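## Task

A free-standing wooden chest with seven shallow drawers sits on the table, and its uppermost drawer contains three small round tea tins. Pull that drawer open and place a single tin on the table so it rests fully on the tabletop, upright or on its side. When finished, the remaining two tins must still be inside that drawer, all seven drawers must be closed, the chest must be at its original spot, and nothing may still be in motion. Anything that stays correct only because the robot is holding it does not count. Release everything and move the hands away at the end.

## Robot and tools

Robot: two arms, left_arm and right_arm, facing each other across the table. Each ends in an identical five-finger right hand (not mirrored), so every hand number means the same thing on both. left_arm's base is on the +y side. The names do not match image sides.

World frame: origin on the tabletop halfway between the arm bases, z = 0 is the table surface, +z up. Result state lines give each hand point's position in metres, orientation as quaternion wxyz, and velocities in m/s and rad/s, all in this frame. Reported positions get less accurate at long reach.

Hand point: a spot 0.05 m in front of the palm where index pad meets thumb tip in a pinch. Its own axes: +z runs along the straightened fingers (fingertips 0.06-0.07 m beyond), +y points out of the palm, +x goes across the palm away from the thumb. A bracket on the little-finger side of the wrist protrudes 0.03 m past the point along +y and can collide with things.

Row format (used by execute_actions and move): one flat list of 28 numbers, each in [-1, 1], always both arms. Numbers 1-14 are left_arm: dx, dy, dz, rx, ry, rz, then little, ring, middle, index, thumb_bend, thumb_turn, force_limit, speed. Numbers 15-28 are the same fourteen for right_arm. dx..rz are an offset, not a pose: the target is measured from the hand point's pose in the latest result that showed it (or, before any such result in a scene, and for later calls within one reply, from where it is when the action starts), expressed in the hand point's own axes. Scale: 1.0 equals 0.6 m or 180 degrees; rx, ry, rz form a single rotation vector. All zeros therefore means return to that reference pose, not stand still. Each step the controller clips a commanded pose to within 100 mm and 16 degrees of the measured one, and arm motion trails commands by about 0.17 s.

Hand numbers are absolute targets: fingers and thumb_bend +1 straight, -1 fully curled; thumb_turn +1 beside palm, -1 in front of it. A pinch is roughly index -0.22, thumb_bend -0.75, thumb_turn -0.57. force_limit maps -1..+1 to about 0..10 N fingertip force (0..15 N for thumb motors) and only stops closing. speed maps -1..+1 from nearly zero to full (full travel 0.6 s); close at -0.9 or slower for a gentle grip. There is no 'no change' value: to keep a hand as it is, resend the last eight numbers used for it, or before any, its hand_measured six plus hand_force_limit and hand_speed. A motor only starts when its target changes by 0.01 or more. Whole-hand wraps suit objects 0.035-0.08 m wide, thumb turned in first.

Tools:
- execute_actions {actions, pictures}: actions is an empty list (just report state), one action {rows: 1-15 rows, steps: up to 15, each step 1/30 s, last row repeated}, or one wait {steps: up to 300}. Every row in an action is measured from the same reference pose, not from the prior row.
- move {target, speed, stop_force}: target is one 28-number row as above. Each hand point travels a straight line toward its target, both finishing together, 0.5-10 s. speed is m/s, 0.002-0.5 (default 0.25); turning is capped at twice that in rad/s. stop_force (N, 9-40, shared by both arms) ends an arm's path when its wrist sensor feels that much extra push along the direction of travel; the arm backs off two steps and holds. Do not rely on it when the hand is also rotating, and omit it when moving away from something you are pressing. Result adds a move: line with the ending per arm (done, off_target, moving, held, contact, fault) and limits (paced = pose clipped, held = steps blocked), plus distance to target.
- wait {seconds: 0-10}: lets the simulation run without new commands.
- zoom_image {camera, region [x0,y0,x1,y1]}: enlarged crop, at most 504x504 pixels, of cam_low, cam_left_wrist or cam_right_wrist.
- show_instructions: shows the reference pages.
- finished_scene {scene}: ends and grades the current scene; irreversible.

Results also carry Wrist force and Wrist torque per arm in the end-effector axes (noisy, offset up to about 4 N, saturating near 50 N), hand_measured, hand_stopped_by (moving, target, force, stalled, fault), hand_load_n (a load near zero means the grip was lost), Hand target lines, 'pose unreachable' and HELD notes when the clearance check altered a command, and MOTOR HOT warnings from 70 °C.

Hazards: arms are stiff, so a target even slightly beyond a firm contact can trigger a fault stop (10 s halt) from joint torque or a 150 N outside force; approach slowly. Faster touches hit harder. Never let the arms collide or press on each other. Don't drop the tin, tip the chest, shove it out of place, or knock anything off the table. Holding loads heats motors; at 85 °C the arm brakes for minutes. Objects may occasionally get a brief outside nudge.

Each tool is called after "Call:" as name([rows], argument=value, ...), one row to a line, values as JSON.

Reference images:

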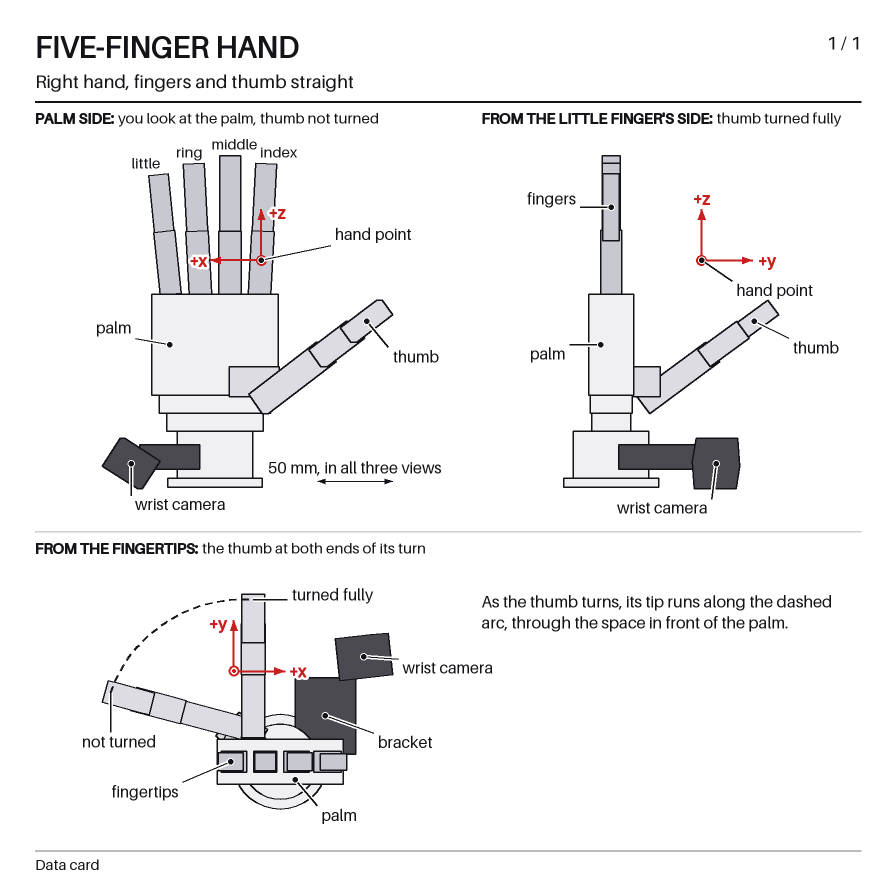

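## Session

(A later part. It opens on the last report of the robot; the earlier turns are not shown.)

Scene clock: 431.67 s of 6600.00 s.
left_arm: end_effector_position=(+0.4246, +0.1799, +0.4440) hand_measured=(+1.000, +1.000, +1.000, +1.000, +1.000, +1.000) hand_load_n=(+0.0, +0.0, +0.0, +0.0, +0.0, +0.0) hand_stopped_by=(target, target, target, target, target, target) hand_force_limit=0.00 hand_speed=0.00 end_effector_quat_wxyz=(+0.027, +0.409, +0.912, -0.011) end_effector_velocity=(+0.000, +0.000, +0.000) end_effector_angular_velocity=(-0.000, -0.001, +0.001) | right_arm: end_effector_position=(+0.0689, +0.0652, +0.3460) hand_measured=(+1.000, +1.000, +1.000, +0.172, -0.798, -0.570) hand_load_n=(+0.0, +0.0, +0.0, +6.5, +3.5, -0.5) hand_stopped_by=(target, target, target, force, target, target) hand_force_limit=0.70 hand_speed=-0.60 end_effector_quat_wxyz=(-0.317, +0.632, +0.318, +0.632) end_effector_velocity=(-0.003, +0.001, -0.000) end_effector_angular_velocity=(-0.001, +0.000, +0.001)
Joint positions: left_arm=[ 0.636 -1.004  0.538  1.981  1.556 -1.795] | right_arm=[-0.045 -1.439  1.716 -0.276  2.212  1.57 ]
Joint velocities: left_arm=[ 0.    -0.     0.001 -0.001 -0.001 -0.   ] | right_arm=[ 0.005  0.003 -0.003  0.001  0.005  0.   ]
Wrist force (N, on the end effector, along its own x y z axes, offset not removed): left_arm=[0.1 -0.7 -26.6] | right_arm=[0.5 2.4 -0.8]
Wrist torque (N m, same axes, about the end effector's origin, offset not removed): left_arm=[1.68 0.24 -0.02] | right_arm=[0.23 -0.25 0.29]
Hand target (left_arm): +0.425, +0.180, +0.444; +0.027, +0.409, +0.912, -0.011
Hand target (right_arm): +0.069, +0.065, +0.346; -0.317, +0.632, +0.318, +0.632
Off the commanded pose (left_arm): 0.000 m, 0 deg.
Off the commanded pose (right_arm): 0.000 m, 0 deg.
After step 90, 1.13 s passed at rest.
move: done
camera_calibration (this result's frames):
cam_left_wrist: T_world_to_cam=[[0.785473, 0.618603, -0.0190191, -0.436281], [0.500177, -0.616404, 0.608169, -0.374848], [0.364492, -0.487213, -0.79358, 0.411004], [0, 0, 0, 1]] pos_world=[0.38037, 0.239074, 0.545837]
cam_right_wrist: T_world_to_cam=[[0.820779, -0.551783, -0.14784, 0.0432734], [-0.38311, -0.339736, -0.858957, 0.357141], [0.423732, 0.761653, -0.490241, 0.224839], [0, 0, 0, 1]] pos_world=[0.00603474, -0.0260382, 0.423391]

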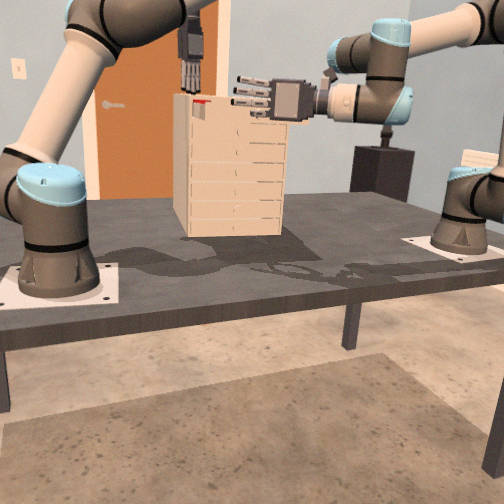

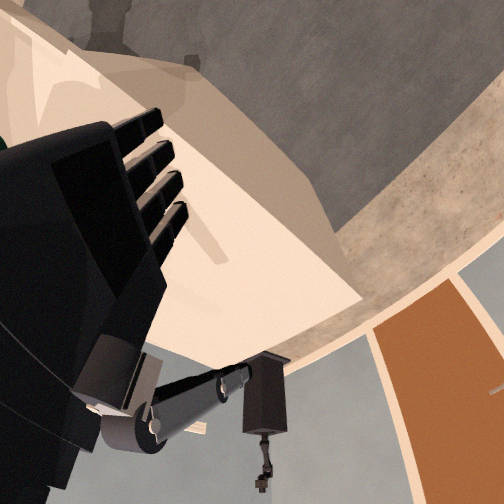

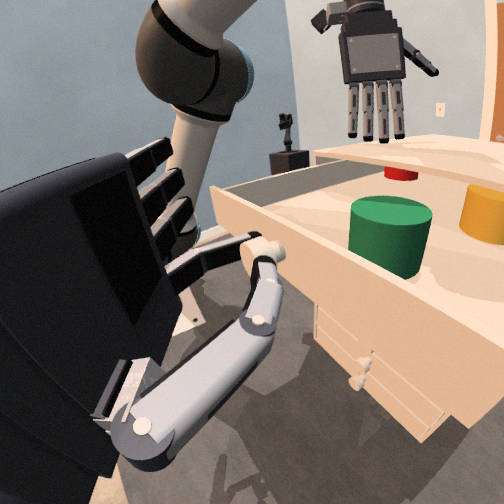

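Call:
move(target=[0,0,0,0,0,0, 1,1,1,1,1,1,0,0, 0,-0.0866,-0.05,0,0,0, 1,1,1,-0.5,-0.8,-0.57,0.7,-0.6], speed=0.05)

Scene clock: 515.57 s of 6600.00 s.
left_arm: end_effector_position=(+0.4246, +0.1799, +0.4440) hand_measured=(+1.000, +1.000, +1.000, +1.000, +1.000, +1.000) hand_load_n=(+0.0, +0.0, +0.0, +0.0, +0.0, +0.0) hand_stopped_by=(target, target, target, target, target, target) hand_force_limit=0.00 hand_speed=0.00 end_effector_quat_wxyz=(+0.027, +0.409, +0.912, -0.011) end_effector_velocity=(-0.000, -0.000, -0.000) end_effector_angular_velocity=(+0.001, +0.001, +0.000) | right_arm: end_effector_position=(+0.0460, +0.0678, +0.3460) hand_measured=(+1.000, +1.000, +1.000, +0.172, -0.798, -0.570) hand_load_n=(+0.0, +0.0, +0.0, +6.5, +3.5, -0.5) hand_stopped_by=(target, target, target, force, target, target) hand_force_limit=0.70 hand_speed=-0.60 end_effector_quat_wxyz=(-0.317, +0.632, +0.318, +0.632) end_effector_velocity=(+0.001, +0.000, -0.000) end_effector_angular_velocity=(+0.001, +0.001, -0.001)
Joint positions: left_arm=[ 0.636 -1.004  0.538  1.981  1.556 -1.795] | right_arm=[ 0.007 -1.415  1.689 -0.273  2.263  1.57 ]
Joint velocities: left_arm=[-0.     0.     0.001  0.     0.    -0.   ] | right_arm=[-0.001 -0.     0.001 -0.001 -0.     0.001]
Wrist force (N, on the end effector, along its own x y z axes, offset not removed): left_arm=[-1.0 -0.9 -26.9] | right_arm=[-0.3 3.1 -0.2]
Wrist torque (N m, same axes, about the end effector's origin, offset not removed): left_arm=[1.65 0.38 -0.15] | right_arm=[0.30 -0.17 0.41]
Hand target (left_arm): +0.425, +0.180, +0.444; +0.027, +0.409, +0.912, -0.011
Hand target (right_arm): +0.046, +0.068, +0.346; -0.317, +0.632, +0.318, +0.632
Off the commanded pose (left_arm): 0.000 m, 0 deg.
Off the commanded pose (right_arm): 0.037 m, 0 deg.
After step 90, 79.47 s passed at rest.
move: held (right_arm); limits=held; held on 25 of 43 steps (right_arm), including the last (right_arm)
pose unreachable (right arm): on one or more control steps of this call this arm could not follow its commanded pose, so it was not sent that pose on those steps. On the call's last step it was still not sent that pose. It may still have moved: this result reports where it is.
cause: the commanded pose would bring two parts of the arm too close to each other (joints 4 (wrist 1) to 6 (wrist 3) lie between them).
camera_calibration (this result's frames):
cam_left_wrist: T_world_to_cam=[[0.785458, 0.618623, -0.0190387, -0.436265], [0.500203, -0.616385, 0.608166, -0.374858], [0.36449, -0.487212, -0.793581, 0.411005], [0, 0, 0, 1]] pos_world=[0.380365, 0.239073, 0.545836]
cam_right_wrist: T_world_to_cam=[[0.820954, -0.551514, -0.147876, 0.063491], [-0.382996, -0.33979, -0.858986, 0.349283], [0.423496, 0.761823, -0.49018, 0.232484], [0, 0, 0, 1]] pos_world=[-0.0168051, -0.0234128, 0.423377]

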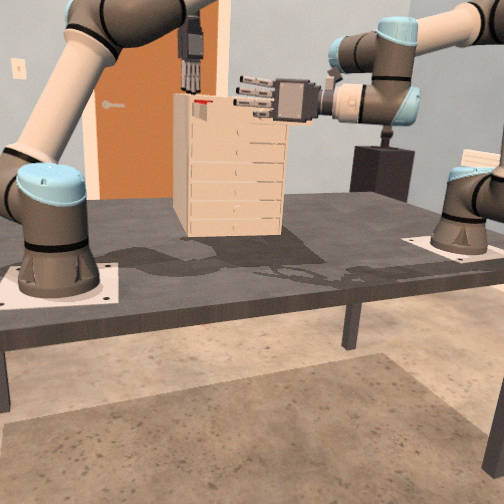

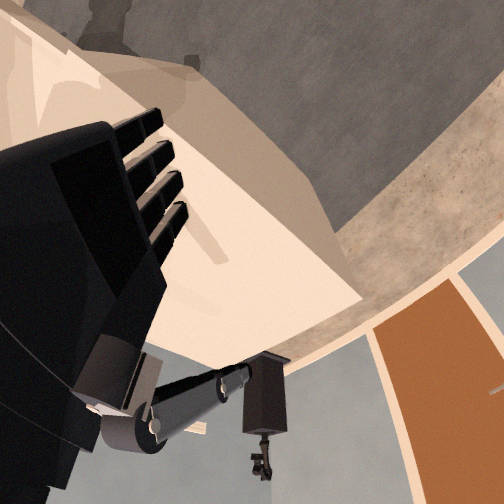

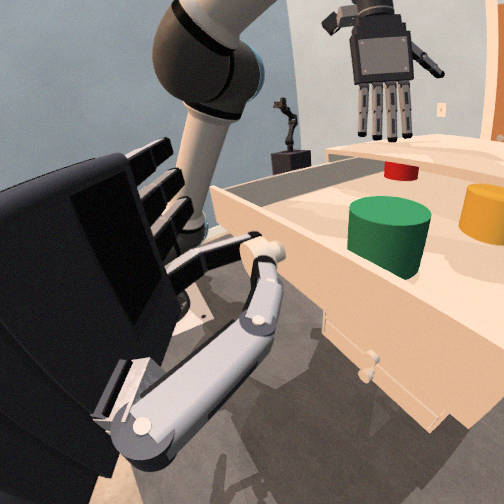

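Call:
move(target=[0,0,-0.06,0,0,0, 1,1,1,1,1,1,0,0, 0,0,0,0,0,0, 1,1,1,0.6,-0.75,-0.57,0.7,0.2], speed=0.06)

Scene clock: 547.57 s of 6600.00 s.
left_arm: end_effector_position=(+0.4230, +0.1815, +0.4796) hand_measured=(+1.000, +1.000, +1.000, +1.000, +1.000, +1.000) hand_load_n=(+0.0, +0.0, +0.0, +0.0, +0.0, +0.0) hand_stopped_by=(target, target, target, target, target, target) hand_force_limit=0.00 hand_speed=0.00 end_effector_quat_wxyz=(+0.028, +0.409, +0.912, -0.011) end_effector_velocity=(+0.001, -0.001, +0.002) end_effector_angular_velocity=(+0.002, +0.005, +0.002) | right_arm: end_effector_position=(+0.0460, +0.0678, +0.3460) hand_measured=(+1.000, +1.000, +1.000, +0.600, -0.750, -0.570) hand_load_n=(+0.0, +0.0, +0.0, +0.0, +0.0, +0.0) hand_stopped_by=(target, target, target, target, target, target) hand_force_limit=0.70 hand_speed=0.20 end_effector_quat_wxyz=(-0.317, +0.632, +0.318, +0.632) end_effector_velocity=(+0.001, +0.000, +0.000) end_effector_angular_velocity=(+0.001, -0.000, -0.002)
Joint positions: left_arm=[ 0.635 -0.902  0.252  2.163  1.555 -1.796] | right_arm=[ 0.007 -1.416  1.689 -0.273  2.263  1.57 ]
Joint velocities: left_arm=[ 0.002  0.027 -0.054  0.031  0.003 -0.   ] | right_arm=[-0.001 -0.    -0.    -0.001  0.001 -0.   ]
Wrist force (N, on the end effector, along its own x y z axes, offset not removed): left_arm=[-1.1 0.0 0.3] | right_arm=[5.1 3.7 2.1]
Wrist torque (N m, same axes, about the end effector's origin, offset not removed): left_arm=[0.12 0.14 -0.13] | right_arm=[0.44 -0.72 0.48]
Hand target (left_arm): +0.423, +0.181, +0.480; +0.027, +0.409, +0.912, -0.011
Hand target (right_arm): +0.046, +0.068, +0.346; -0.317, +0.632, +0.318, +0.632
Off the commanded pose (left_arm): 0.000 m, 0 deg.
Off the commanded pose (right_arm): 0.000 m, 0 deg.
After step 90, 27.97 s passed at rest.
move: done
camera_calibration (this result's frames):
cam_left_wrist: T_world_to_cam=[[0.785593, 0.61846, -0.018738, -0.435515], [0.499698, -0.616295, 0.608673, -0.394815], [0.364892, -0.487532, -0.7932, 0.440328], [0, 0, 0, 1]] pos_world=[0.378754, 0.2407, 0.58142]
cam_right_wrist: T_world_to_cam=[[0.82095, -0.551516, -0.147887, 0.0634744], [-0.382999, -0.339773, -0.858991, 0.349278], [0.4235, 0.76183, -0.490167, 0.232493], [0, 0, 0, 1]] pos_world=[-0.016797, -0.0234381, 0.423374]

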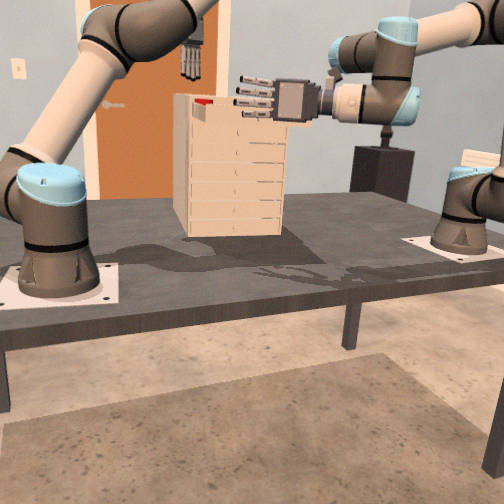

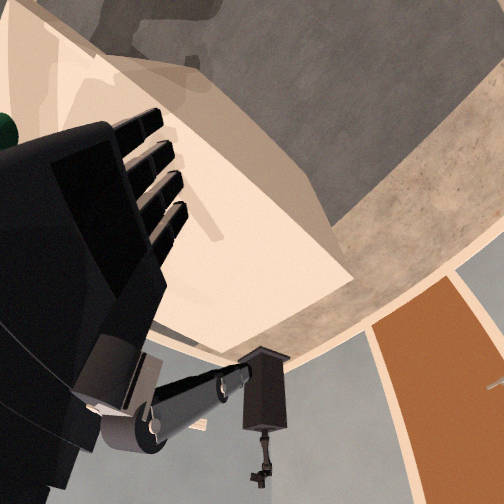

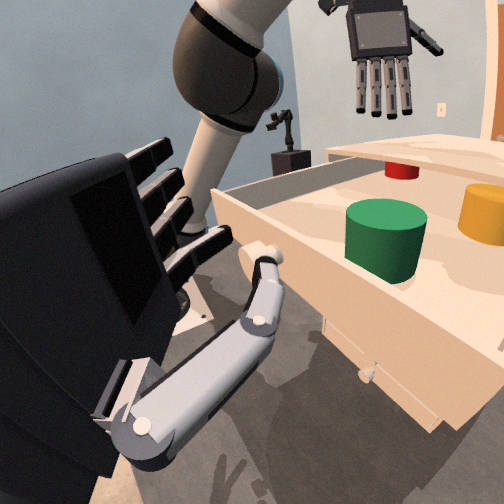

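Call:
move(target=[0.430,0.113,-0.055,0,0,0, 1,1,1,1,1,1,0,0, 0.142,0.0025,-0.0043,0,0,0, 1,1,1,0.6,-0.75,-0.57,0.7,0.2], speed=0.15)

Scene clock: 564.53 s of 6600.00 s.
left_arm: end_effector_position=(+0.3013, +0.4202, +0.4980) hand_measured=(+1.000, +1.000, +1.000, +1.000, +1.000, +1.000) hand_load_n=(+0.0, +0.0, +0.0, +0.0, +0.0, +0.0) hand_stopped_by=(target, target, target, target, target, target) hand_force_limit=0.00 hand_speed=0.00 end_effector_quat_wxyz=(+0.028, +0.409, +0.912, -0.011) end_effector_velocity=(-0.000, +0.001, +0.000) end_effector_angular_velocity=(+0.001, -0.001, -0.000) | right_arm: end_effector_position=(+0.0457, +0.0648, +0.4312) hand_measured=(+1.000, +1.000, +1.000, +0.600, -0.750, -0.570) hand_load_n=(+0.0, +0.0, +0.0, +0.0, +0.0, +0.0) hand_stopped_by=(target, target, target, target, target, target) hand_force_limit=0.70 hand_speed=0.20 end_effector_quat_wxyz=(-0.317, +0.632, +0.318, +0.632) end_effector_velocity=(-0.001, +0.000, +0.002) end_effector_angular_velocity=(+0.004, +0.002, +0.000)
Joint positions: left_arm=[ 0.674 -1.669  1.232  1.95   1.557 -1.757] | right_arm=[ 0.008 -1.455  1.514 -0.058  2.264  1.57 ]
Joint velocities: left_arm=[ 0.    -0.003  0.003  0.    -0.001  0.001] | right_arm=[ 0.001 -0.    -0.004  0.002  0.001  0.003]
Wrist force (N, on the end effector, along its own x y z axes, offset not removed): left_arm=[1.3 -1.5 1.4] | right_arm=[2.4 0.6 -0.4]
Wrist torque (N m, same axes, about the end effector's origin, offset not removed): left_arm=[-0.20 -0.30 -0.06] | right_arm=[0.18 -0.20 0.38]
Hand target (left_arm): +0.301, +0.420, +0.498; +0.028, +0.409, +0.912, -0.011
Hand target (right_arm): +0.046, +0.065, +0.431; -0.317, +0.632, +0.318, +0.632
Off the commanded pose (left_arm): 0.001 m, 0 deg.
Off the commanded pose (right_arm): 0.000 m, 0 deg.
After step 90, 11.63 s passed at rest.
move: done
camera_calibration (this result's frames):
cam_left_wrist: T_world_to_cam=[[0.78559, 0.618466, -0.0186619, -0.487259], [0.499671, -0.616328, 0.608662, -0.198091], [0.364935, -0.487484, -0.79321, 0.615621], [0, 0, 0, 1]] pos_world=[0.257105, 0.479369, 0.599794]
cam_right_wrist: T_world_to_cam=[[0.820954, -0.551513, -0.147877, 0.0746632], [-0.382987, -0.339773, -0.858997, 0.421299], [0.423503, 0.761832, -0.49016, 0.276667], [0, 0, 0, 1]] pos_world=[-0.0171124, -0.0264503, 0.508546]

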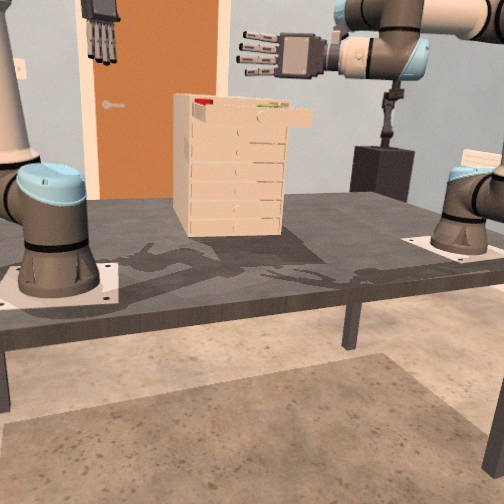

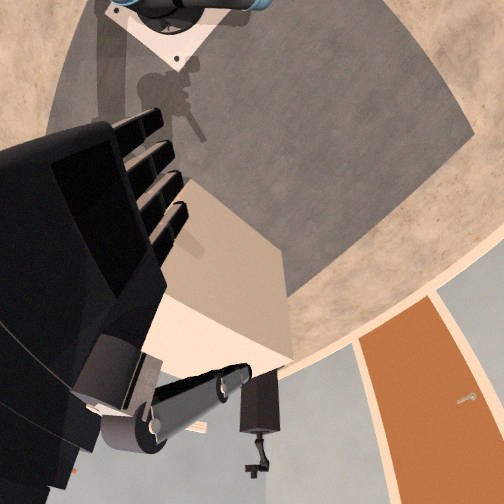

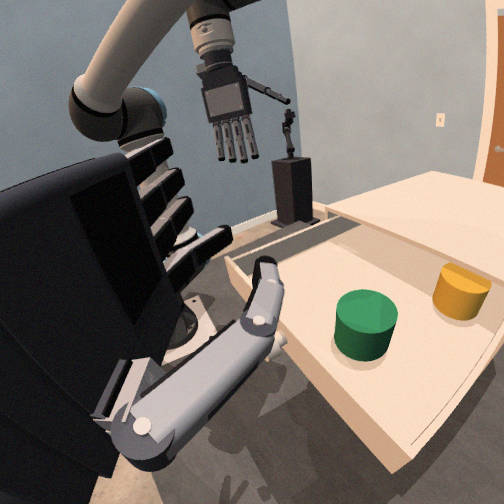

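Call:
zoom_image(camera="cam_right_wrist", region=[300, 200, 504, 400])

Region (300, 200, 504, 400) of cam_right_wrist's 504x504 image, scaled by 2.471, with more detail than that image has; it fills the top 494 rows of this view, and the rest is white.

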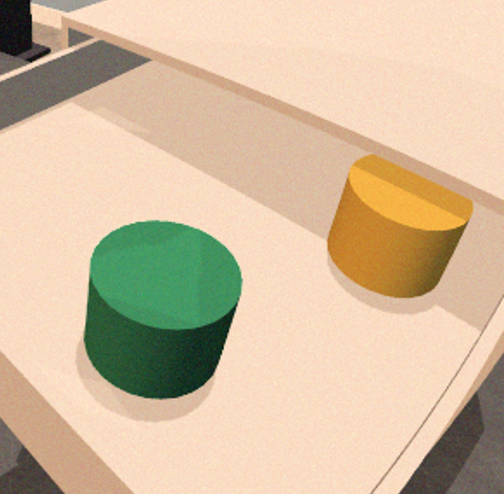

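Call:
move(target=[0,0,0,0,0,0, 1,1,1,1,1,1,0,0, 0.0067,0.100,0.0228,0,-0.25,0.433, 1,1,0.45,0.45,0.6,-1,0.2,0.2], speed=0.25)

Scene clock: 632.23 s of 6600.00 s.
left_arm: end_effector_position=(+0.3013, +0.4202, +0.4980) hand_measured=(+1.000, +1.000, +1.000, +1.000, +1.000, +1.000) hand_load_n=(+0.0, +0.0, +0.0, +0.0, +0.0, +0.0) hand_stopped_by=(target, target, target, target, target, target) hand_force_limit=0.00 hand_speed=0.00 end_effector_quat_wxyz=(+0.028, +0.409, +0.912, -0.011) end_effector_velocity=(-0.000, -0.000, +0.000) end_effector_angular_velocity=(-0.000, +0.001, -0.001) | right_arm: end_effector_position=(+0.1020, +0.0397, +0.4352) hand_measured=(+1.000, +1.000, +0.450, +0.450, +0.600, -1.000) hand_load_n=(+0.0, +0.0, +0.0, +0.0, +0.0, +0.0) hand_stopped_by=(target, target, target, target, target, target) hand_force_limit=0.20 hand_speed=0.20 end_effector_quat_wxyz=(+0.499, -0.865, +0.049, -0.030) end_effector_velocity=(+0.001, +0.000, +0.001) end_effector_angular_velocity=(+0.006, +0.011, +0.002)
Joint positions: left_arm=[ 0.674 -1.669  1.232  1.95   1.557 -1.757] | right_arm=[-0.657 -1.444  1.155  0.87   1.148  2.876]
Joint velocities: left_arm=[-0.     0.    -0.001  0.001  0.001  0.001] | right_arm=[-0.008  0.001 -0.001 -0.001 -0.015  0.005]
Wrist force (N, on the end effector, along its own x y z axes, offset not removed): left_arm=[-0.2 -0.7 -0.1] | right_arm=[-0.9 2.7 0.0]
Wrist torque (N m, same axes, about the end effector's origin, offset not removed): left_arm=[0.03 -0.09 -0.14] | right_arm=[0.37 0.20 0.27]
Hand target (left_arm): +0.301, +0.420, +0.498; +0.028, +0.409, +0.912, -0.011
Hand target (right_arm): +0.102, +0.040, +0.435; -0.499, +0.865, -0.049, +0.029
Off the commanded pose (left_arm): 0.000 m, 0 deg.
Off the commanded pose (right_arm): 0.000 m, 0 deg.
After step 90, 61.07 s passed at rest.
move: done
camera_calibration (this result's frames):
cam_left_wrist: T_world_to_cam=[[0.785594, 0.618461, -0.0186613, -0.487259], [0.499666, -0.616331, 0.608662, -0.198089], [0.364932, -0.487486, -0.79321, 0.615623], [0, 0, 0, 1]] pos_world=[0.257106, 0.47937, 0.599794]
cam_right_wrist: T_world_to_cam=[[-0.198173, -0.434257, -0.87872, 0.432504], [-0.897648, -0.279636, 0.340635, -0.0341893], [-0.393645, 0.856286, -0.334393, 0.285666], [0, 0, 0, 1]] pos_world=[0.167472, -0.0663548, 0.487221]

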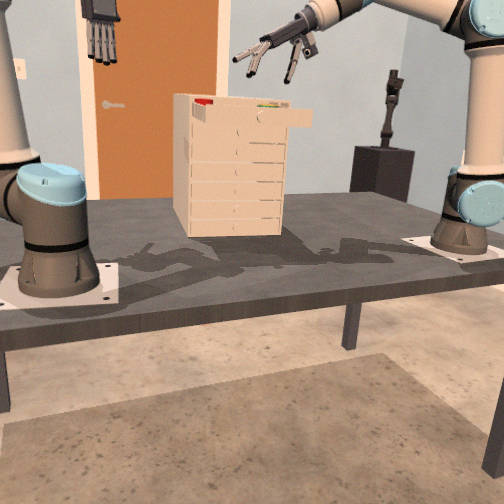

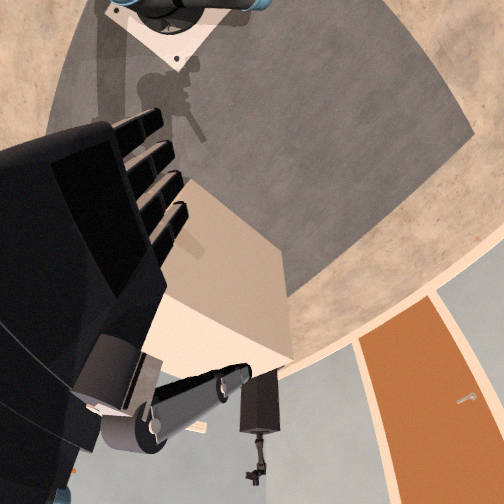

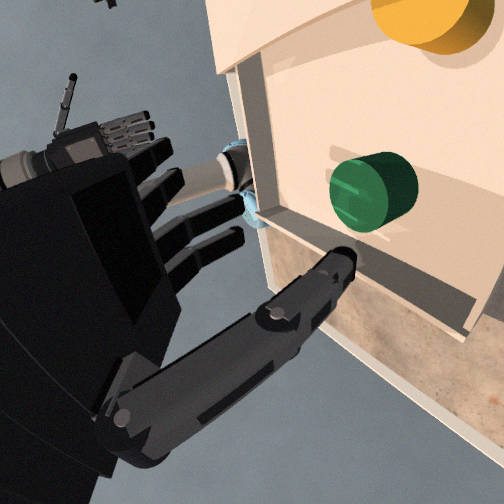

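Call:
zoom_image(camera="cam_right_wrist", region=[200, 100, 480, 350])

Region (200, 100, 480, 350) of cam_right_wrist's 504x504 image, scaled by 1.800, with more detail than that image has; it fills the top 450 rows of this view, and the rest is white.

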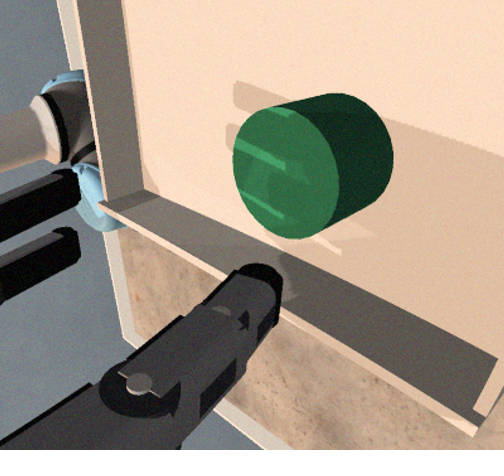

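Call:
move(target=[0,0,0,0,0,0, 1,1,1,1,1,1,0,0, 0.0172,0.052,0.0432,0,0,0, 1,1,0.45,0.45,0.6,-1,0.2,0.2], speed=0.08)

Scene clock: 664.93 s of 6600.00 s.
left_arm: end_effector_position=(+0.3013, +0.4202, +0.4980) hand_measured=(+1.000, +1.000, +1.000, +1.000, +1.000, +1.000) hand_load_n=(+0.0, +0.0, +0.0, +0.0, +0.0, +0.0) hand_stopped_by=(target, target, target, target, target, target) hand_force_limit=0.00 hand_speed=0.00 end_effector_quat_wxyz=(+0.028, +0.409, +0.912, -0.011) end_effector_velocity=(-0.000, +0.000, +0.000) end_effector_angular_velocity=(+0.003, +0.002, -0.001) | right_arm: end_effector_position=(+0.1130, +0.0453, +0.3954) hand_measured=(+1.000, +1.000, +0.450, +0.450, +0.600, -1.000) hand_load_n=(+0.0, +0.0, +0.0, +0.0, +0.0, +0.0) hand_stopped_by=(target, target, target, target, target, target) hand_force_limit=0.20 hand_speed=0.20 end_effector_quat_wxyz=(+0.499, -0.865, +0.049, -0.030) end_effector_velocity=(+0.001, -0.000, -0.002) end_effector_angular_velocity=(-0.001, +0.000, -0.002)
Joint positions: left_arm=[ 0.674 -1.669  1.232  1.95   1.557 -1.757] | right_arm=[-0.672 -1.445  1.261  0.769  1.135  2.867]
Joint velocities: left_arm=[-0.     0.    -0.     0.003  0.     0.001] | right_arm=[-0.002  0.     0.005 -0.004  0.    -0.   ]
Wrist force (N, on the end effector, along its own x y z axes, offset not removed): left_arm=[0.3 -0.1 0.8] | right_arm=[1.8 2.4 1.4]
Wrist torque (N m, same axes, about the end effector's origin, offset not removed): left_arm=[0.06 -0.17 -0.02] | right_arm=[0.20 -0.59 0.36]
Hand target (left_arm): +0.301, +0.420, +0.498; +0.028, +0.409, +0.912, -0.011
Hand target (right_arm): +0.113, +0.045, +0.395; -0.499, +0.865, -0.049, +0.030
Off the commanded pose (left_arm): 0.000 m, 0 deg.
Off the commanded pose (right_arm): 0.000 m, 0 deg.
After step 90, 28.73 s passed at rest.
move: done
camera_calibration (this result's frames):
cam_left_wrist: T_world_to_cam=[[0.785594, 0.618461, -0.0186614, -0.487259], [0.499666, -0.616331, 0.608662, -0.198089], [0.364932, -0.487486, -0.79321, 0.615622], [0, 0, 0, 1]] pos_world=[0.257106, 0.47937, 0.599794]
cam_right_wrist: T_world_to_cam=[[-0.198158, -0.434281, -0.878711, 0.402175], [-0.89765, -0.279634, 0.340631, -0.00913736], [-0.393647, 0.856274, -0.33442, 0.271956], [0, 0, 0, 1]] pos_world=[0.178547, -0.0607669, 0.447456]

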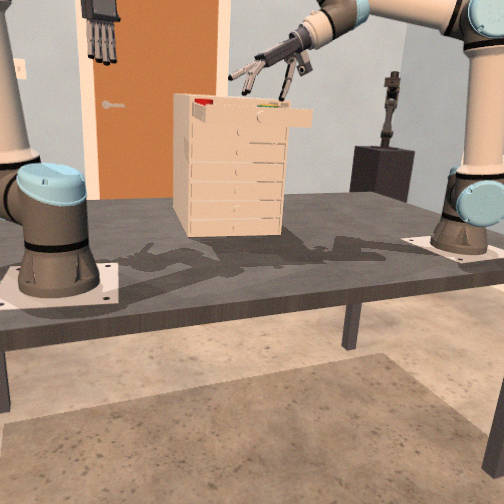

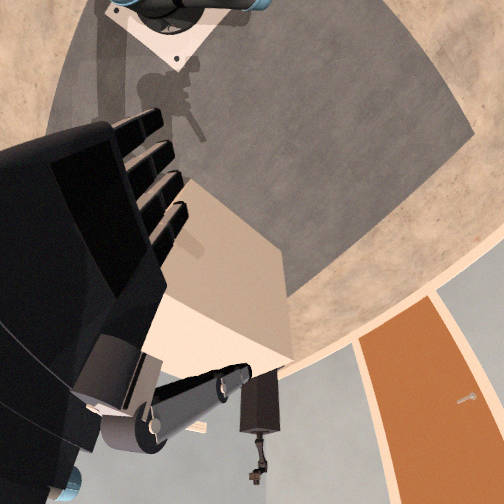

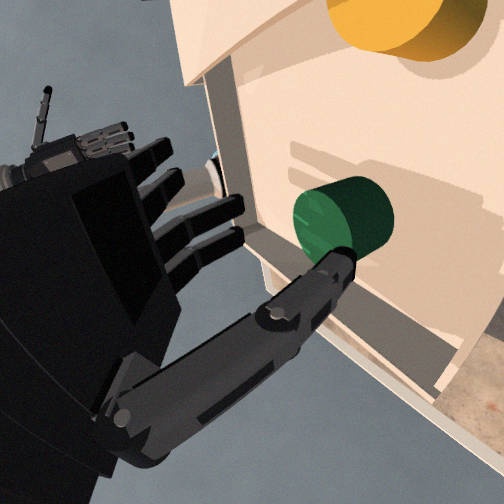

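Call:
zoom_image(camera="cam_right_wrist", region=[220, 140, 420, 320])

Region (220, 140, 420, 320) of cam_right_wrist's 504x504 image, scaled by 2.520, with more detail than that image has; it fills the top 454 rows of this view, and the rest is white.

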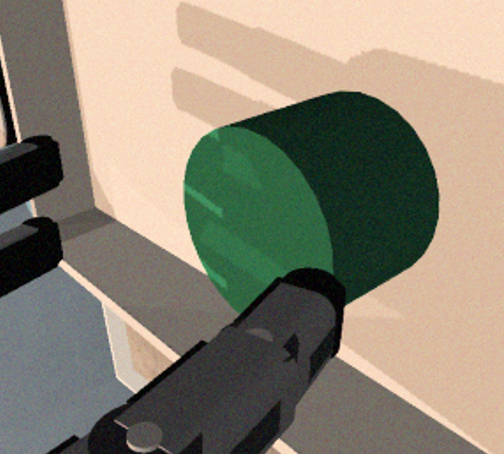

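Call:
move(target=[0,0,0,0,0,0, 1,1,1,1,1,1,0,0, 0,0.0433,0.025,0,0,0, 1,1,0.45,0.45,0.7,-1,0.2,0.2], speed=0.02, stop_force=10)

Scene clock: 681.10 s of 6600.00 s.
left_arm: end_effector_position=(+0.3013, +0.4202, +0.4980) hand_measured=(+1.000, +1.000, +1.000, +1.000, +1.000, +1.000) hand_load_n=(+0.0, +0.0, +0.0, +0.0, +0.0, +0.0) hand_stopped_by=(target, target, target, target, target, target) hand_force_limit=0.00 hand_speed=0.00 end_effector_quat_wxyz=(+0.028, +0.409, +0.912, -0.011) end_effector_velocity=(+0.000, -0.000, -0.000) end_effector_angular_velocity=(+0.001, -0.001, +0.000) | right_arm: end_effector_position=(+0.1131, +0.0453, +0.3656) hand_measured=(+1.000, +1.000, +0.450, +0.450, +0.700, -1.000) hand_load_n=(+0.0, +0.0, +0.0, +0.0, +0.0, +0.0) hand_stopped_by=(target, target, target, target, target, target) hand_force_limit=0.20 hand_speed=0.20 end_effector_quat_wxyz=(+0.499, -0.865, +0.049, -0.030) end_effector_velocity=(+0.001, -0.000, -0.002) end_effector_angular_velocity=(-0.001, -0.000, -0.002)
Joint positions: left_arm=[ 0.674 -1.669  1.232  1.95   1.557 -1.757] | right_arm=[-0.672 -1.456  1.35   0.69   1.135  2.867]
Joint velocities: left_arm=[-0.     0.     0.001 -0.001 -0.002 -0.   ] | right_arm=[-0.001 -0.001  0.006 -0.004  0.001 -0.   ]
Wrist force (N, on the end effector, along its own x y z axes, offset not removed): left_arm=[1.3 -0.5 0.1] | right_arm=[-1.2 0.7 0.4]
Wrist torque (N m, same axes, about the end effector's origin, offset not removed): left_arm=[-0.03 -0.33 -0.02] | right_arm=[0.30 0.10 0.09]
Hand target (left_arm): +0.301, +0.420, +0.498; +0.028, +0.409, +0.912, -0.011
Hand target (right_arm): +0.113, +0.045, +0.365; -0.499, +0.865, -0.049, +0.030
Off the commanded pose (left_arm): 0.000 m, 0 deg.
Off the commanded pose (right_arm): 0.000 m, 0 deg.
After step 90, 11.40 s passed at rest.
move: done
camera_calibration (this result's frames):
cam_left_wrist: T_world_to_cam=[[0.785594, 0.618461, -0.0186615, -0.487259], [0.499666, -0.616331, 0.608662, -0.198089], [0.364932, -0.487486, -0.79321, 0.615622], [0, 0, 0, 1]] pos_world=[0.257106, 0.47937, 0.599794]
cam_right_wrist: T_world_to_cam=[[-0.198127, -0.434312, -0.878703, 0.375998], [-0.897652, -0.279644, 0.340618, 0.0010789], [-0.393658, 0.856255, -0.334456, 0.262027], [0, 0, 0, 1]] pos_world=[0.178613, -0.06076, 0.417659]

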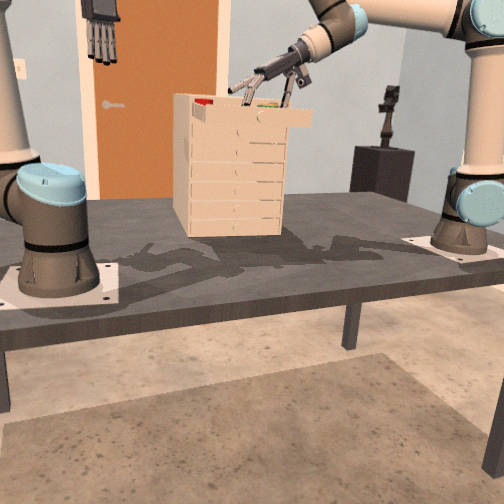

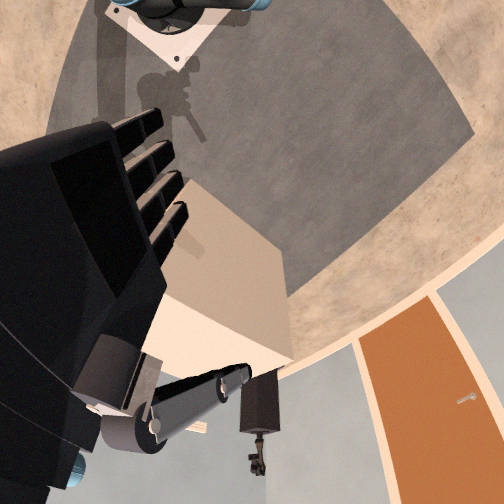

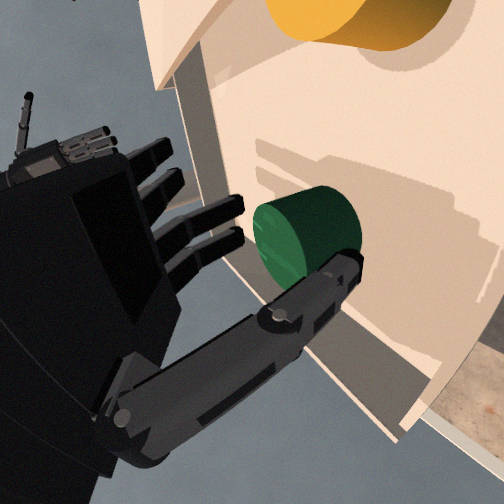

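Call:
zoom_image(camera="cam_low", region=[190, 50, 330, 140])

Region (190, 50, 330, 140) of cam_low's 504x504 image, scaled by 3.600, with more detail than that image has; it fills the top 324 rows of this view, and the rest is white.

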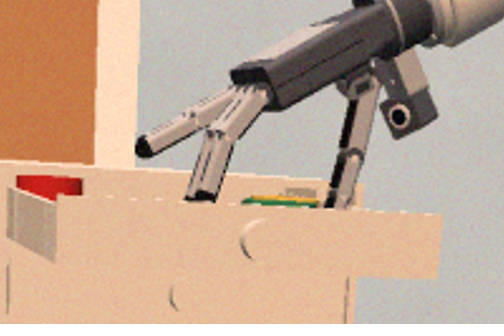

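Call:
move(target=[0,0,0,0,0,0, 1,1,1,1,1,1,0,0, 0,0.0087,0.005,0,0,0, 1,1,0.45,0.45,0.6,-1,0.2,0.2], speed=0.01, stop_force=10)

Scene clock: 696.10 s of 6600.00 s.
left_arm: end_effector_position=(+0.3013, +0.4202, +0.4980) hand_measured=(+1.000, +1.000, +1.000, +1.000, +1.000, +1.000) hand_load_n=(+0.0, +0.0, +0.0, +0.0, +0.0, +0.0) hand_stopped_by=(target, target, target, target, target, target) hand_force_limit=0.00 hand_speed=0.00 end_effector_quat_wxyz=(+0.028, +0.409, +0.912, -0.011) end_effector_velocity=(+0.000, -0.001, -0.000) end_effector_angular_velocity=(+0.002, +0.000, -0.001) | right_arm: end_effector_position=(+0.1131, +0.0453, +0.3598) hand_measured=(+1.000, +1.000, +0.450, +0.450, +0.600, -1.000) hand_load_n=(+0.0, +0.0, +0.0, +0.0, +0.0, +0.0) hand_stopped_by=(target, target, target, target, target, target) hand_force_limit=0.20 hand_speed=0.20 end_effector_quat_wxyz=(+0.499, -0.865, +0.049, -0.030) end_effector_velocity=(-0.000, +0.000, -0.001) end_effector_angular_velocity=(+0.001, -0.000, +0.001)
Joint positions: left_arm=[ 0.674 -1.669  1.232  1.95   1.557 -1.757] | right_arm=[-0.672 -1.457  1.367  0.675  1.135  2.867]
Joint velocities: left_arm=[-0.     0.002  0.    -0.    -0.001  0.001] | right_arm=[ 0.    -0.     0.004 -0.004 -0.    -0.   ]
Wrist force (N, on the end effector, along its own x y z axes, offset not removed): left_arm=[-0.6 -1.2 -1.1] | right_arm=[3.7 0.3 -0.1]
Wrist torque (N m, same axes, about the end effector's origin, offset not removed): left_arm=[-0.02 0.10 -0.09] | right_arm=[-0.11 -0.66 0.31]
Hand target (left_arm): +0.301, +0.420, +0.498; +0.028, +0.409, +0.912, -0.011
Hand target (right_arm): +0.113, +0.045, +0.360; -0.499, +0.865, -0.049, +0.030
Off the commanded pose (left_arm): 0.000 m, 0 deg.
Off the commanded pose (right_arm): 0.000 m, 0 deg.
After step 90, 11.20 s passed at rest.
move: done
camera_calibration (this result's frames):
cam_left_wrist: T_world_to_cam=[[0.785594, 0.618461, -0.0186615, -0.487259], [0.499666, -0.616331, 0.608662, -0.198089], [0.364932, -0.487486, -0.79321, 0.615622], [0, 0, 0, 1]] pos_world=[0.257106, 0.47937, 0.599794]
cam_right_wrist: T_world_to_cam=[[-0.198203, -0.434316, -0.878684, 0.370868], [-0.897638, -0.27961, 0.340683, 0.00304352], [-0.393652, 0.856264, -0.334439, 0.260078], [0, 0, 0, 1]] pos_world=[0.17862, -0.060771, 0.411819]

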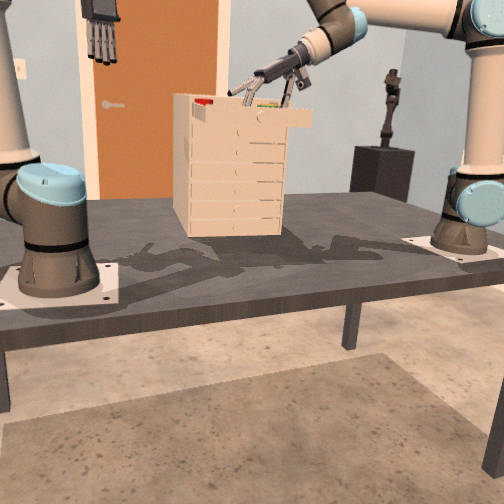

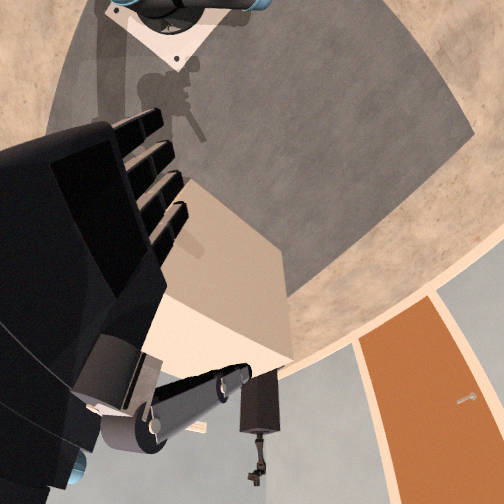

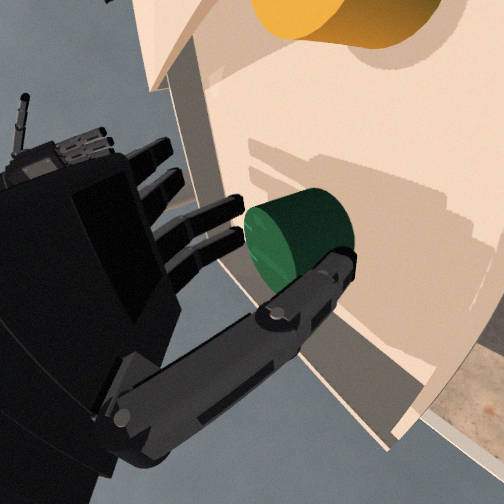

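Call:
execute_actions([
  {"rows": [[0,0,0,0,0,0, 1,1,1,1,1,1,0,0, 0,0,0,0,0,0, 1,1,-0.2,-0.2,0.6,-1,0.0,-0.6]], "steps": 15},
], pictures=false)

Call:
wait(seconds=1.0)

Scene clock: 704.77 s of 6600.00 s.
left_arm: end_effector_position=(+0.3013, +0.4202, +0.4980) hand_measured=(+1.000, +1.000, +1.000, +1.000, +1.000, +1.000) hand_load_n=(+0.0, +0.0, +0.0, +0.0, +0.0, +0.0) hand_stopped_by=(target, target, target, target, target, target) hand_force_limit=0.00 hand_speed=0.00 end_effector_quat_wxyz=(+0.028, +0.409, +0.912, -0.011) end_effector_velocity=(+0.000, +0.000, -0.000) end_effector_angular_velocity=(+0.002, +0.001, +0.002) | right_arm: end_effector_position=(+0.1131, +0.0453, +0.3598) hand_measured=(+1.000, +1.000, +0.186, +0.186, +0.600, -1.000) hand_load_n=(+0.0, +0.0, +0.0, +0.0, +0.0, +0.0) hand_stopped_by=(target, target, moving, moving, target, target) hand_force_limit=0.00 hand_speed=-0.60 end_effector_quat_wxyz=(+0.499, -0.865, +0.049, -0.030) end_effector_velocity=(+0.001, -0.000, -0.000) end_effector_angular_velocity=(-0.000, -0.001, -0.001)
Joint positions: left_arm=[ 0.674 -1.669  1.232  1.95   1.557 -1.757] | right_arm=[-0.672 -1.457  1.367  0.675  1.135  2.867]
Joint velocities: left_arm=[ 0.     0.001  0.     0.001 -0.    -0.002] | right_arm=[-0.001  0.     0.    -0.     0.    -0.001]
Wrist force (N, on the end effector, along its own x y z axes, offset not removed): left_arm=[-0.4 0.8 -0.9] | right_arm=[0.7 3.3 0.4]
Wrist torque (N m, same axes, about the end effector's origin, offset not removed): left_arm=[0.28 -0.01 -0.07] | right_arm=[0.35 -0.07 0.29]
Hand target (left_arm): +0.301, +0.420, +0.498; +0.028, +0.409, +0.912, -0.011
Hand target (right_arm): +0.113, +0.045, +0.360; -0.499, +0.865, -0.049, +0.030
Off the commanded pose (left_arm): 0.000 m, 0 deg.
Off the commanded pose (right_arm): 0.000 m, 0 deg.
Steps of this call (steps 1 to 90: nothing new was sent; then 5.17 s passed at rest; steps 91 to 105: all 15 steps of this action). Readings (end_effector_position | what the end effector reports):
91: left_arm (+0.3013, +0.4202, +0.4980) | right_arm (+0.1131, +0.0453, +0.3596) | left_arm hand_measured=(+1.000, +1.000, +1.000, +1.000, +1.000, +1.000) hand_load_n=(+0.0, +0.0, +0.0, +0.0, +0.0, +0.0) hand_stopped_by=(target, target, target, target, target, target) hand_force_limit=0.00 hand_speed=0.00 | right_arm hand_measured=(+1.000, +1.000, +0.450, +0.450, +0.600, -1.000) hand_load_n=(+0.0, +0.0, +0.0, +0.0, +0.0, +0.0) hand_stopped_by=(target, target, moving, moving, target, target) hand_force_limit=0.00 hand_speed=-0.60
92: left_arm (+0.3013, +0.4202, +0.4980) | right_arm (+0.1131, +0.0453, +0.3596) | left_arm hand_measured=(+1.000, +1.000, +1.000, +1.000, +1.000, +1.000) hand_load_n=(+0.0, +0.0, +0.0, +0.0, +0.0, +0.0) hand_stopped_by=(target, target, target, target, target, target) hand_force_limit=0.00 hand_speed=0.00 | right_arm hand_measured=(+1.000, +1.000, +0.450, +0.450, +0.600, -1.000) hand_load_n=(+0.0, +0.0, +0.0, +0.0, +0.0, +0.0) hand_stopped_by=(target, target, moving, moving, target, target) hand_force_limit=0.00 hand_speed=-0.60
94: left_arm (+0.3013, +0.4202, +0.4980) | right_arm (+0.1131, +0.0453, +0.3596) | left_arm hand_measured=(+1.000, +1.000, +1.000, +1.000, +1.000, +1.000) hand_load_n=(+0.0, +0.0, +0.0, +0.0, +0.0, +0.0) hand_stopped_by=(target, target, target, target, target, target) hand_force_limit=0.00 hand_speed=0.00 | right_arm hand_measured=(+1.000, +1.000, +0.430, +0.430, +0.600, -1.000) hand_load_n=(+0.0, +0.0, +0.0, +0.0, +0.0, +0.0) hand_stopped_by=(target, target, moving, moving, target, target) hand_force_limit=0.00 hand_speed=-0.60
98: left_arm (+0.3013, +0.4202, +0.4980) | right_arm (+0.1131, +0.0453, +0.3597) | left_arm hand_measured=(+1.000, +1.000, +1.000, +1.000, +1.000, +1.000) hand_load_n=(+0.0, +0.0, +0.0, +0.0, +0.0, +0.0) hand_stopped_by=(target, target, target, target, target, target) hand_force_limit=0.00 hand_speed=0.00 | right_arm hand_measured=(+1.000, +1.000, +0.340, +0.340, +0.600, -1.000) hand_load_n=(+0.0, +0.0, +0.0, +0.0, +0.0, +0.0) hand_stopped_by=(target, target, moving, moving, target, target) hand_force_limit=0.00 hand_speed=-0.60
105: the state above

Scene clock: 705.77 s of 6600.00 s.
left_arm: end_effector_position=(+0.3013, +0.4202, +0.4980) hand_measured=(+1.000, +1.000, +1.000, +1.000, +1.000, +1.000) hand_load_n=(+0.0, +0.0, +0.0, +0.0, +0.0, +0.0) hand_stopped_by=(target, target, target, target, target, target) hand_force_limit=0.00 hand_speed=0.00 end_effector_quat_wxyz=(+0.028, +0.409, +0.912, -0.011) end_effector_velocity=(-0.000, +0.000, +0.000) end_effector_angular_velocity=(-0.003, -0.001, -0.000) | right_arm: end_effector_position=(+0.1131, +0.0453, +0.3598) hand_measured=(+1.000, +1.000, +0.034, +0.010, +0.606, -1.000) hand_load_n=(+0.0, +0.0, +6.0, +6.0, +11.0, +0.5) hand_stopped_by=(target, target, force, force, target, target) hand_force_limit=0.00 hand_speed=-0.60 end_effector_quat_wxyz=(+0.499, -0.865, +0.049, -0.030) end_effector_velocity=(+0.000, +0.000, -0.000) end_effector_angular_velocity=(-0.000, +0.001, -0.000)
Joint positions: left_arm=[ 0.674 -1.669  1.232  1.95   1.557 -1.757] | right_arm=[-0.672 -1.457  1.366  0.675  1.135  2.867]
Joint velocities: left_arm=[ 0.    -0.002 -0.    -0.001  0.001  0.001] | right_arm=[-0.     0.     0.001 -0.001 -0.     0.   ]
Wrist force (N, on the end effector, along its own x y z axes, offset not removed): left_arm=[0.3 -1.0 0.2] | right_arm=[1.9 -0.4 -3.3]
Wrist torque (N m, same axes, about the end effector's origin, offset not removed): left_arm=[-0.04 -0.08 -0.04] | right_arm=[0.44 0.00 0.27]
Hand target (left_arm): +0.301, +0.420, +0.498; +0.028, +0.409, +0.912, -0.011
Hand target (right_arm): +0.113, +0.045, +0.360; -0.499, +0.865, -0.049, +0.030
Off the commanded pose (left_arm): 0.000 m, 0 deg.
Off the commanded pose (right_arm): 0.000 m, 0 deg.
Steps of this call (steps 1 to 30: nothing new was sent). Readings (end_effector_position | what the end effector reports):
1: left_arm (+0.3013, +0.4202, +0.4980) | right_arm (+0.1131, +0.0453, +0.3598) | left_arm hand_measured=(+1.000, +1.000, +1.000, +1.000, +1.000, +1.000) hand_load_n=(+0.0, +0.0, +0.0, +0.0, +0.0, +0.0) hand_stopped_by=(target, target, target, target, target, target) hand_force_limit=0.00 hand_speed=0.00 | right_arm hand_measured=(+1.000, +1.000, +0.164, +0.164, +0.600, -1.000) hand_load_n=(+0.0, +0.0, +0.0, +0.0, +0.0, +0.0) hand_stopped_by=(target, target, moving, moving, target, target) hand_force_limit=0.00 hand_speed=-0.60
2: left_arm (+0.3013, +0.4202, +0.4980) | right_arm (+0.1131, +0.0453, +0.3598) | left_arm hand_measured=(+1.000, +1.000, +1.000, +1.000, +1.000, +1.000) hand_load_n=(+0.0, +0.0, +0.0, +0.0, +0.0, +0.0) hand_stopped_by=(target, target, target, target, target, target) hand_force_limit=0.00 hand_speed=0.00 | right_arm hand_measured=(+1.000, +1.000, +0.140, +0.140, +0.600, -1.000) hand_load_n=(+0.0, +0.0, +0.0, +0.0, +0.0, +0.0) hand_stopped_by=(target, target, moving, moving, target, target) hand_force_limit=0.00 hand_speed=-0.60
4: left_arm (+0.3013, +0.4202, +0.4980) | right_arm (+0.1131, +0.0453, +0.3598) | left_arm hand_measured=(+1.000, +1.000, +1.000, +1.000, +1.000, +1.000) hand_load_n=(+0.0, +0.0, +0.0, +0.0, +0.0, +0.0) hand_stopped_by=(target, target, target, target, target, target) hand_force_limit=0.00 hand_speed=0.00 | right_arm hand_measured=(+1.000, +1.000, +0.096, +0.096, +0.600, -1.000) hand_load_n=(+0.0, +0.0, +0.0, +0.0, +0.0, +0.0) hand_stopped_by=(target, target, moving, moving, target, target) hand_force_limit=0.00 hand_speed=-0.60
8: left_arm (+0.3013, +0.4202, +0.4980) | right_arm (+0.1131, +0.0453, +0.3598) | left_arm hand_measured=(+1.000, +1.000, +1.000, +1.000, +1.000, +1.000) hand_load_n=(+0.0, +0.0, +0.0, +0.0, +0.0, +0.0) hand_stopped_by=(target, target, target, target, target, target) hand_force_limit=0.00 hand_speed=0.00 | right_arm hand_measured=(+1.000, +1.000, +0.032, +0.010, +0.606, -1.000) hand_load_n=(+0.0, +0.0, +6.0, +6.5, +11.0, +0.5) hand_stopped_by=(target, target, force, force, target, target) hand_force_limit=0.00 hand_speed=-0.60
30: the state above
camera_calibration (this result's frames):
cam_left_wrist: T_world_to_cam=[[0.785594, 0.618461, -0.0186615, -0.487259], [0.499666, -0.616331, 0.608662, -0.198089], [0.364932, -0.487486, -0.79321, 0.615622], [0, 0, 0, 1]] pos_world=[0.257106, 0.47937, 0.599794]
cam_right_wrist: T_world_to_cam=[[-0.198184, -0.434282, -0.878705, 0.370894], [-0.897637, -0.27964, 0.34066, 0.00304494], [-0.393664, 0.856271, -0.334408, 0.260072], [0, 0, 0, 1]] pos_world=[0.178619, -0.0607677, 0.411839]

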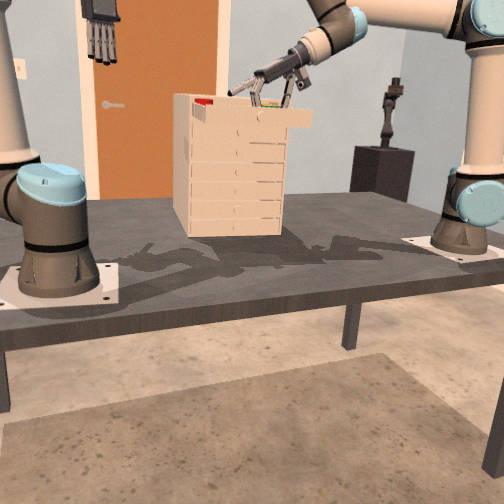

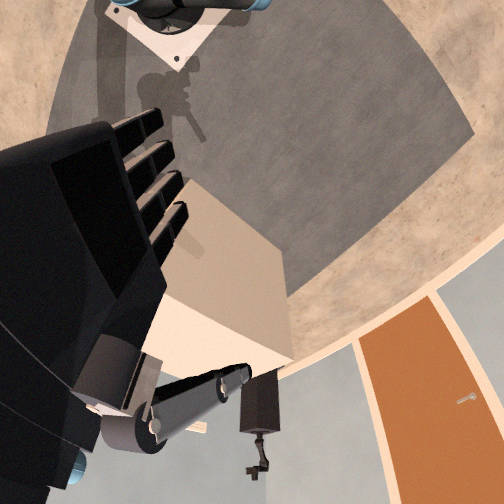

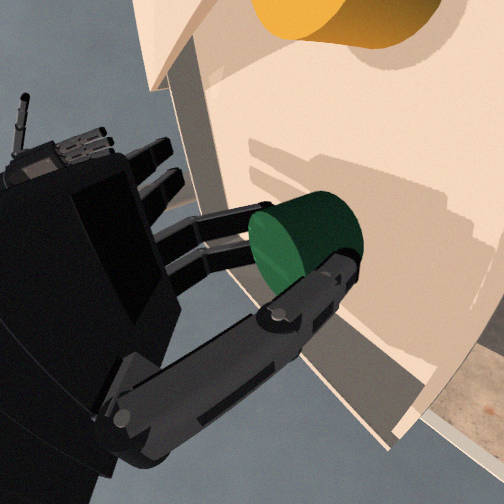

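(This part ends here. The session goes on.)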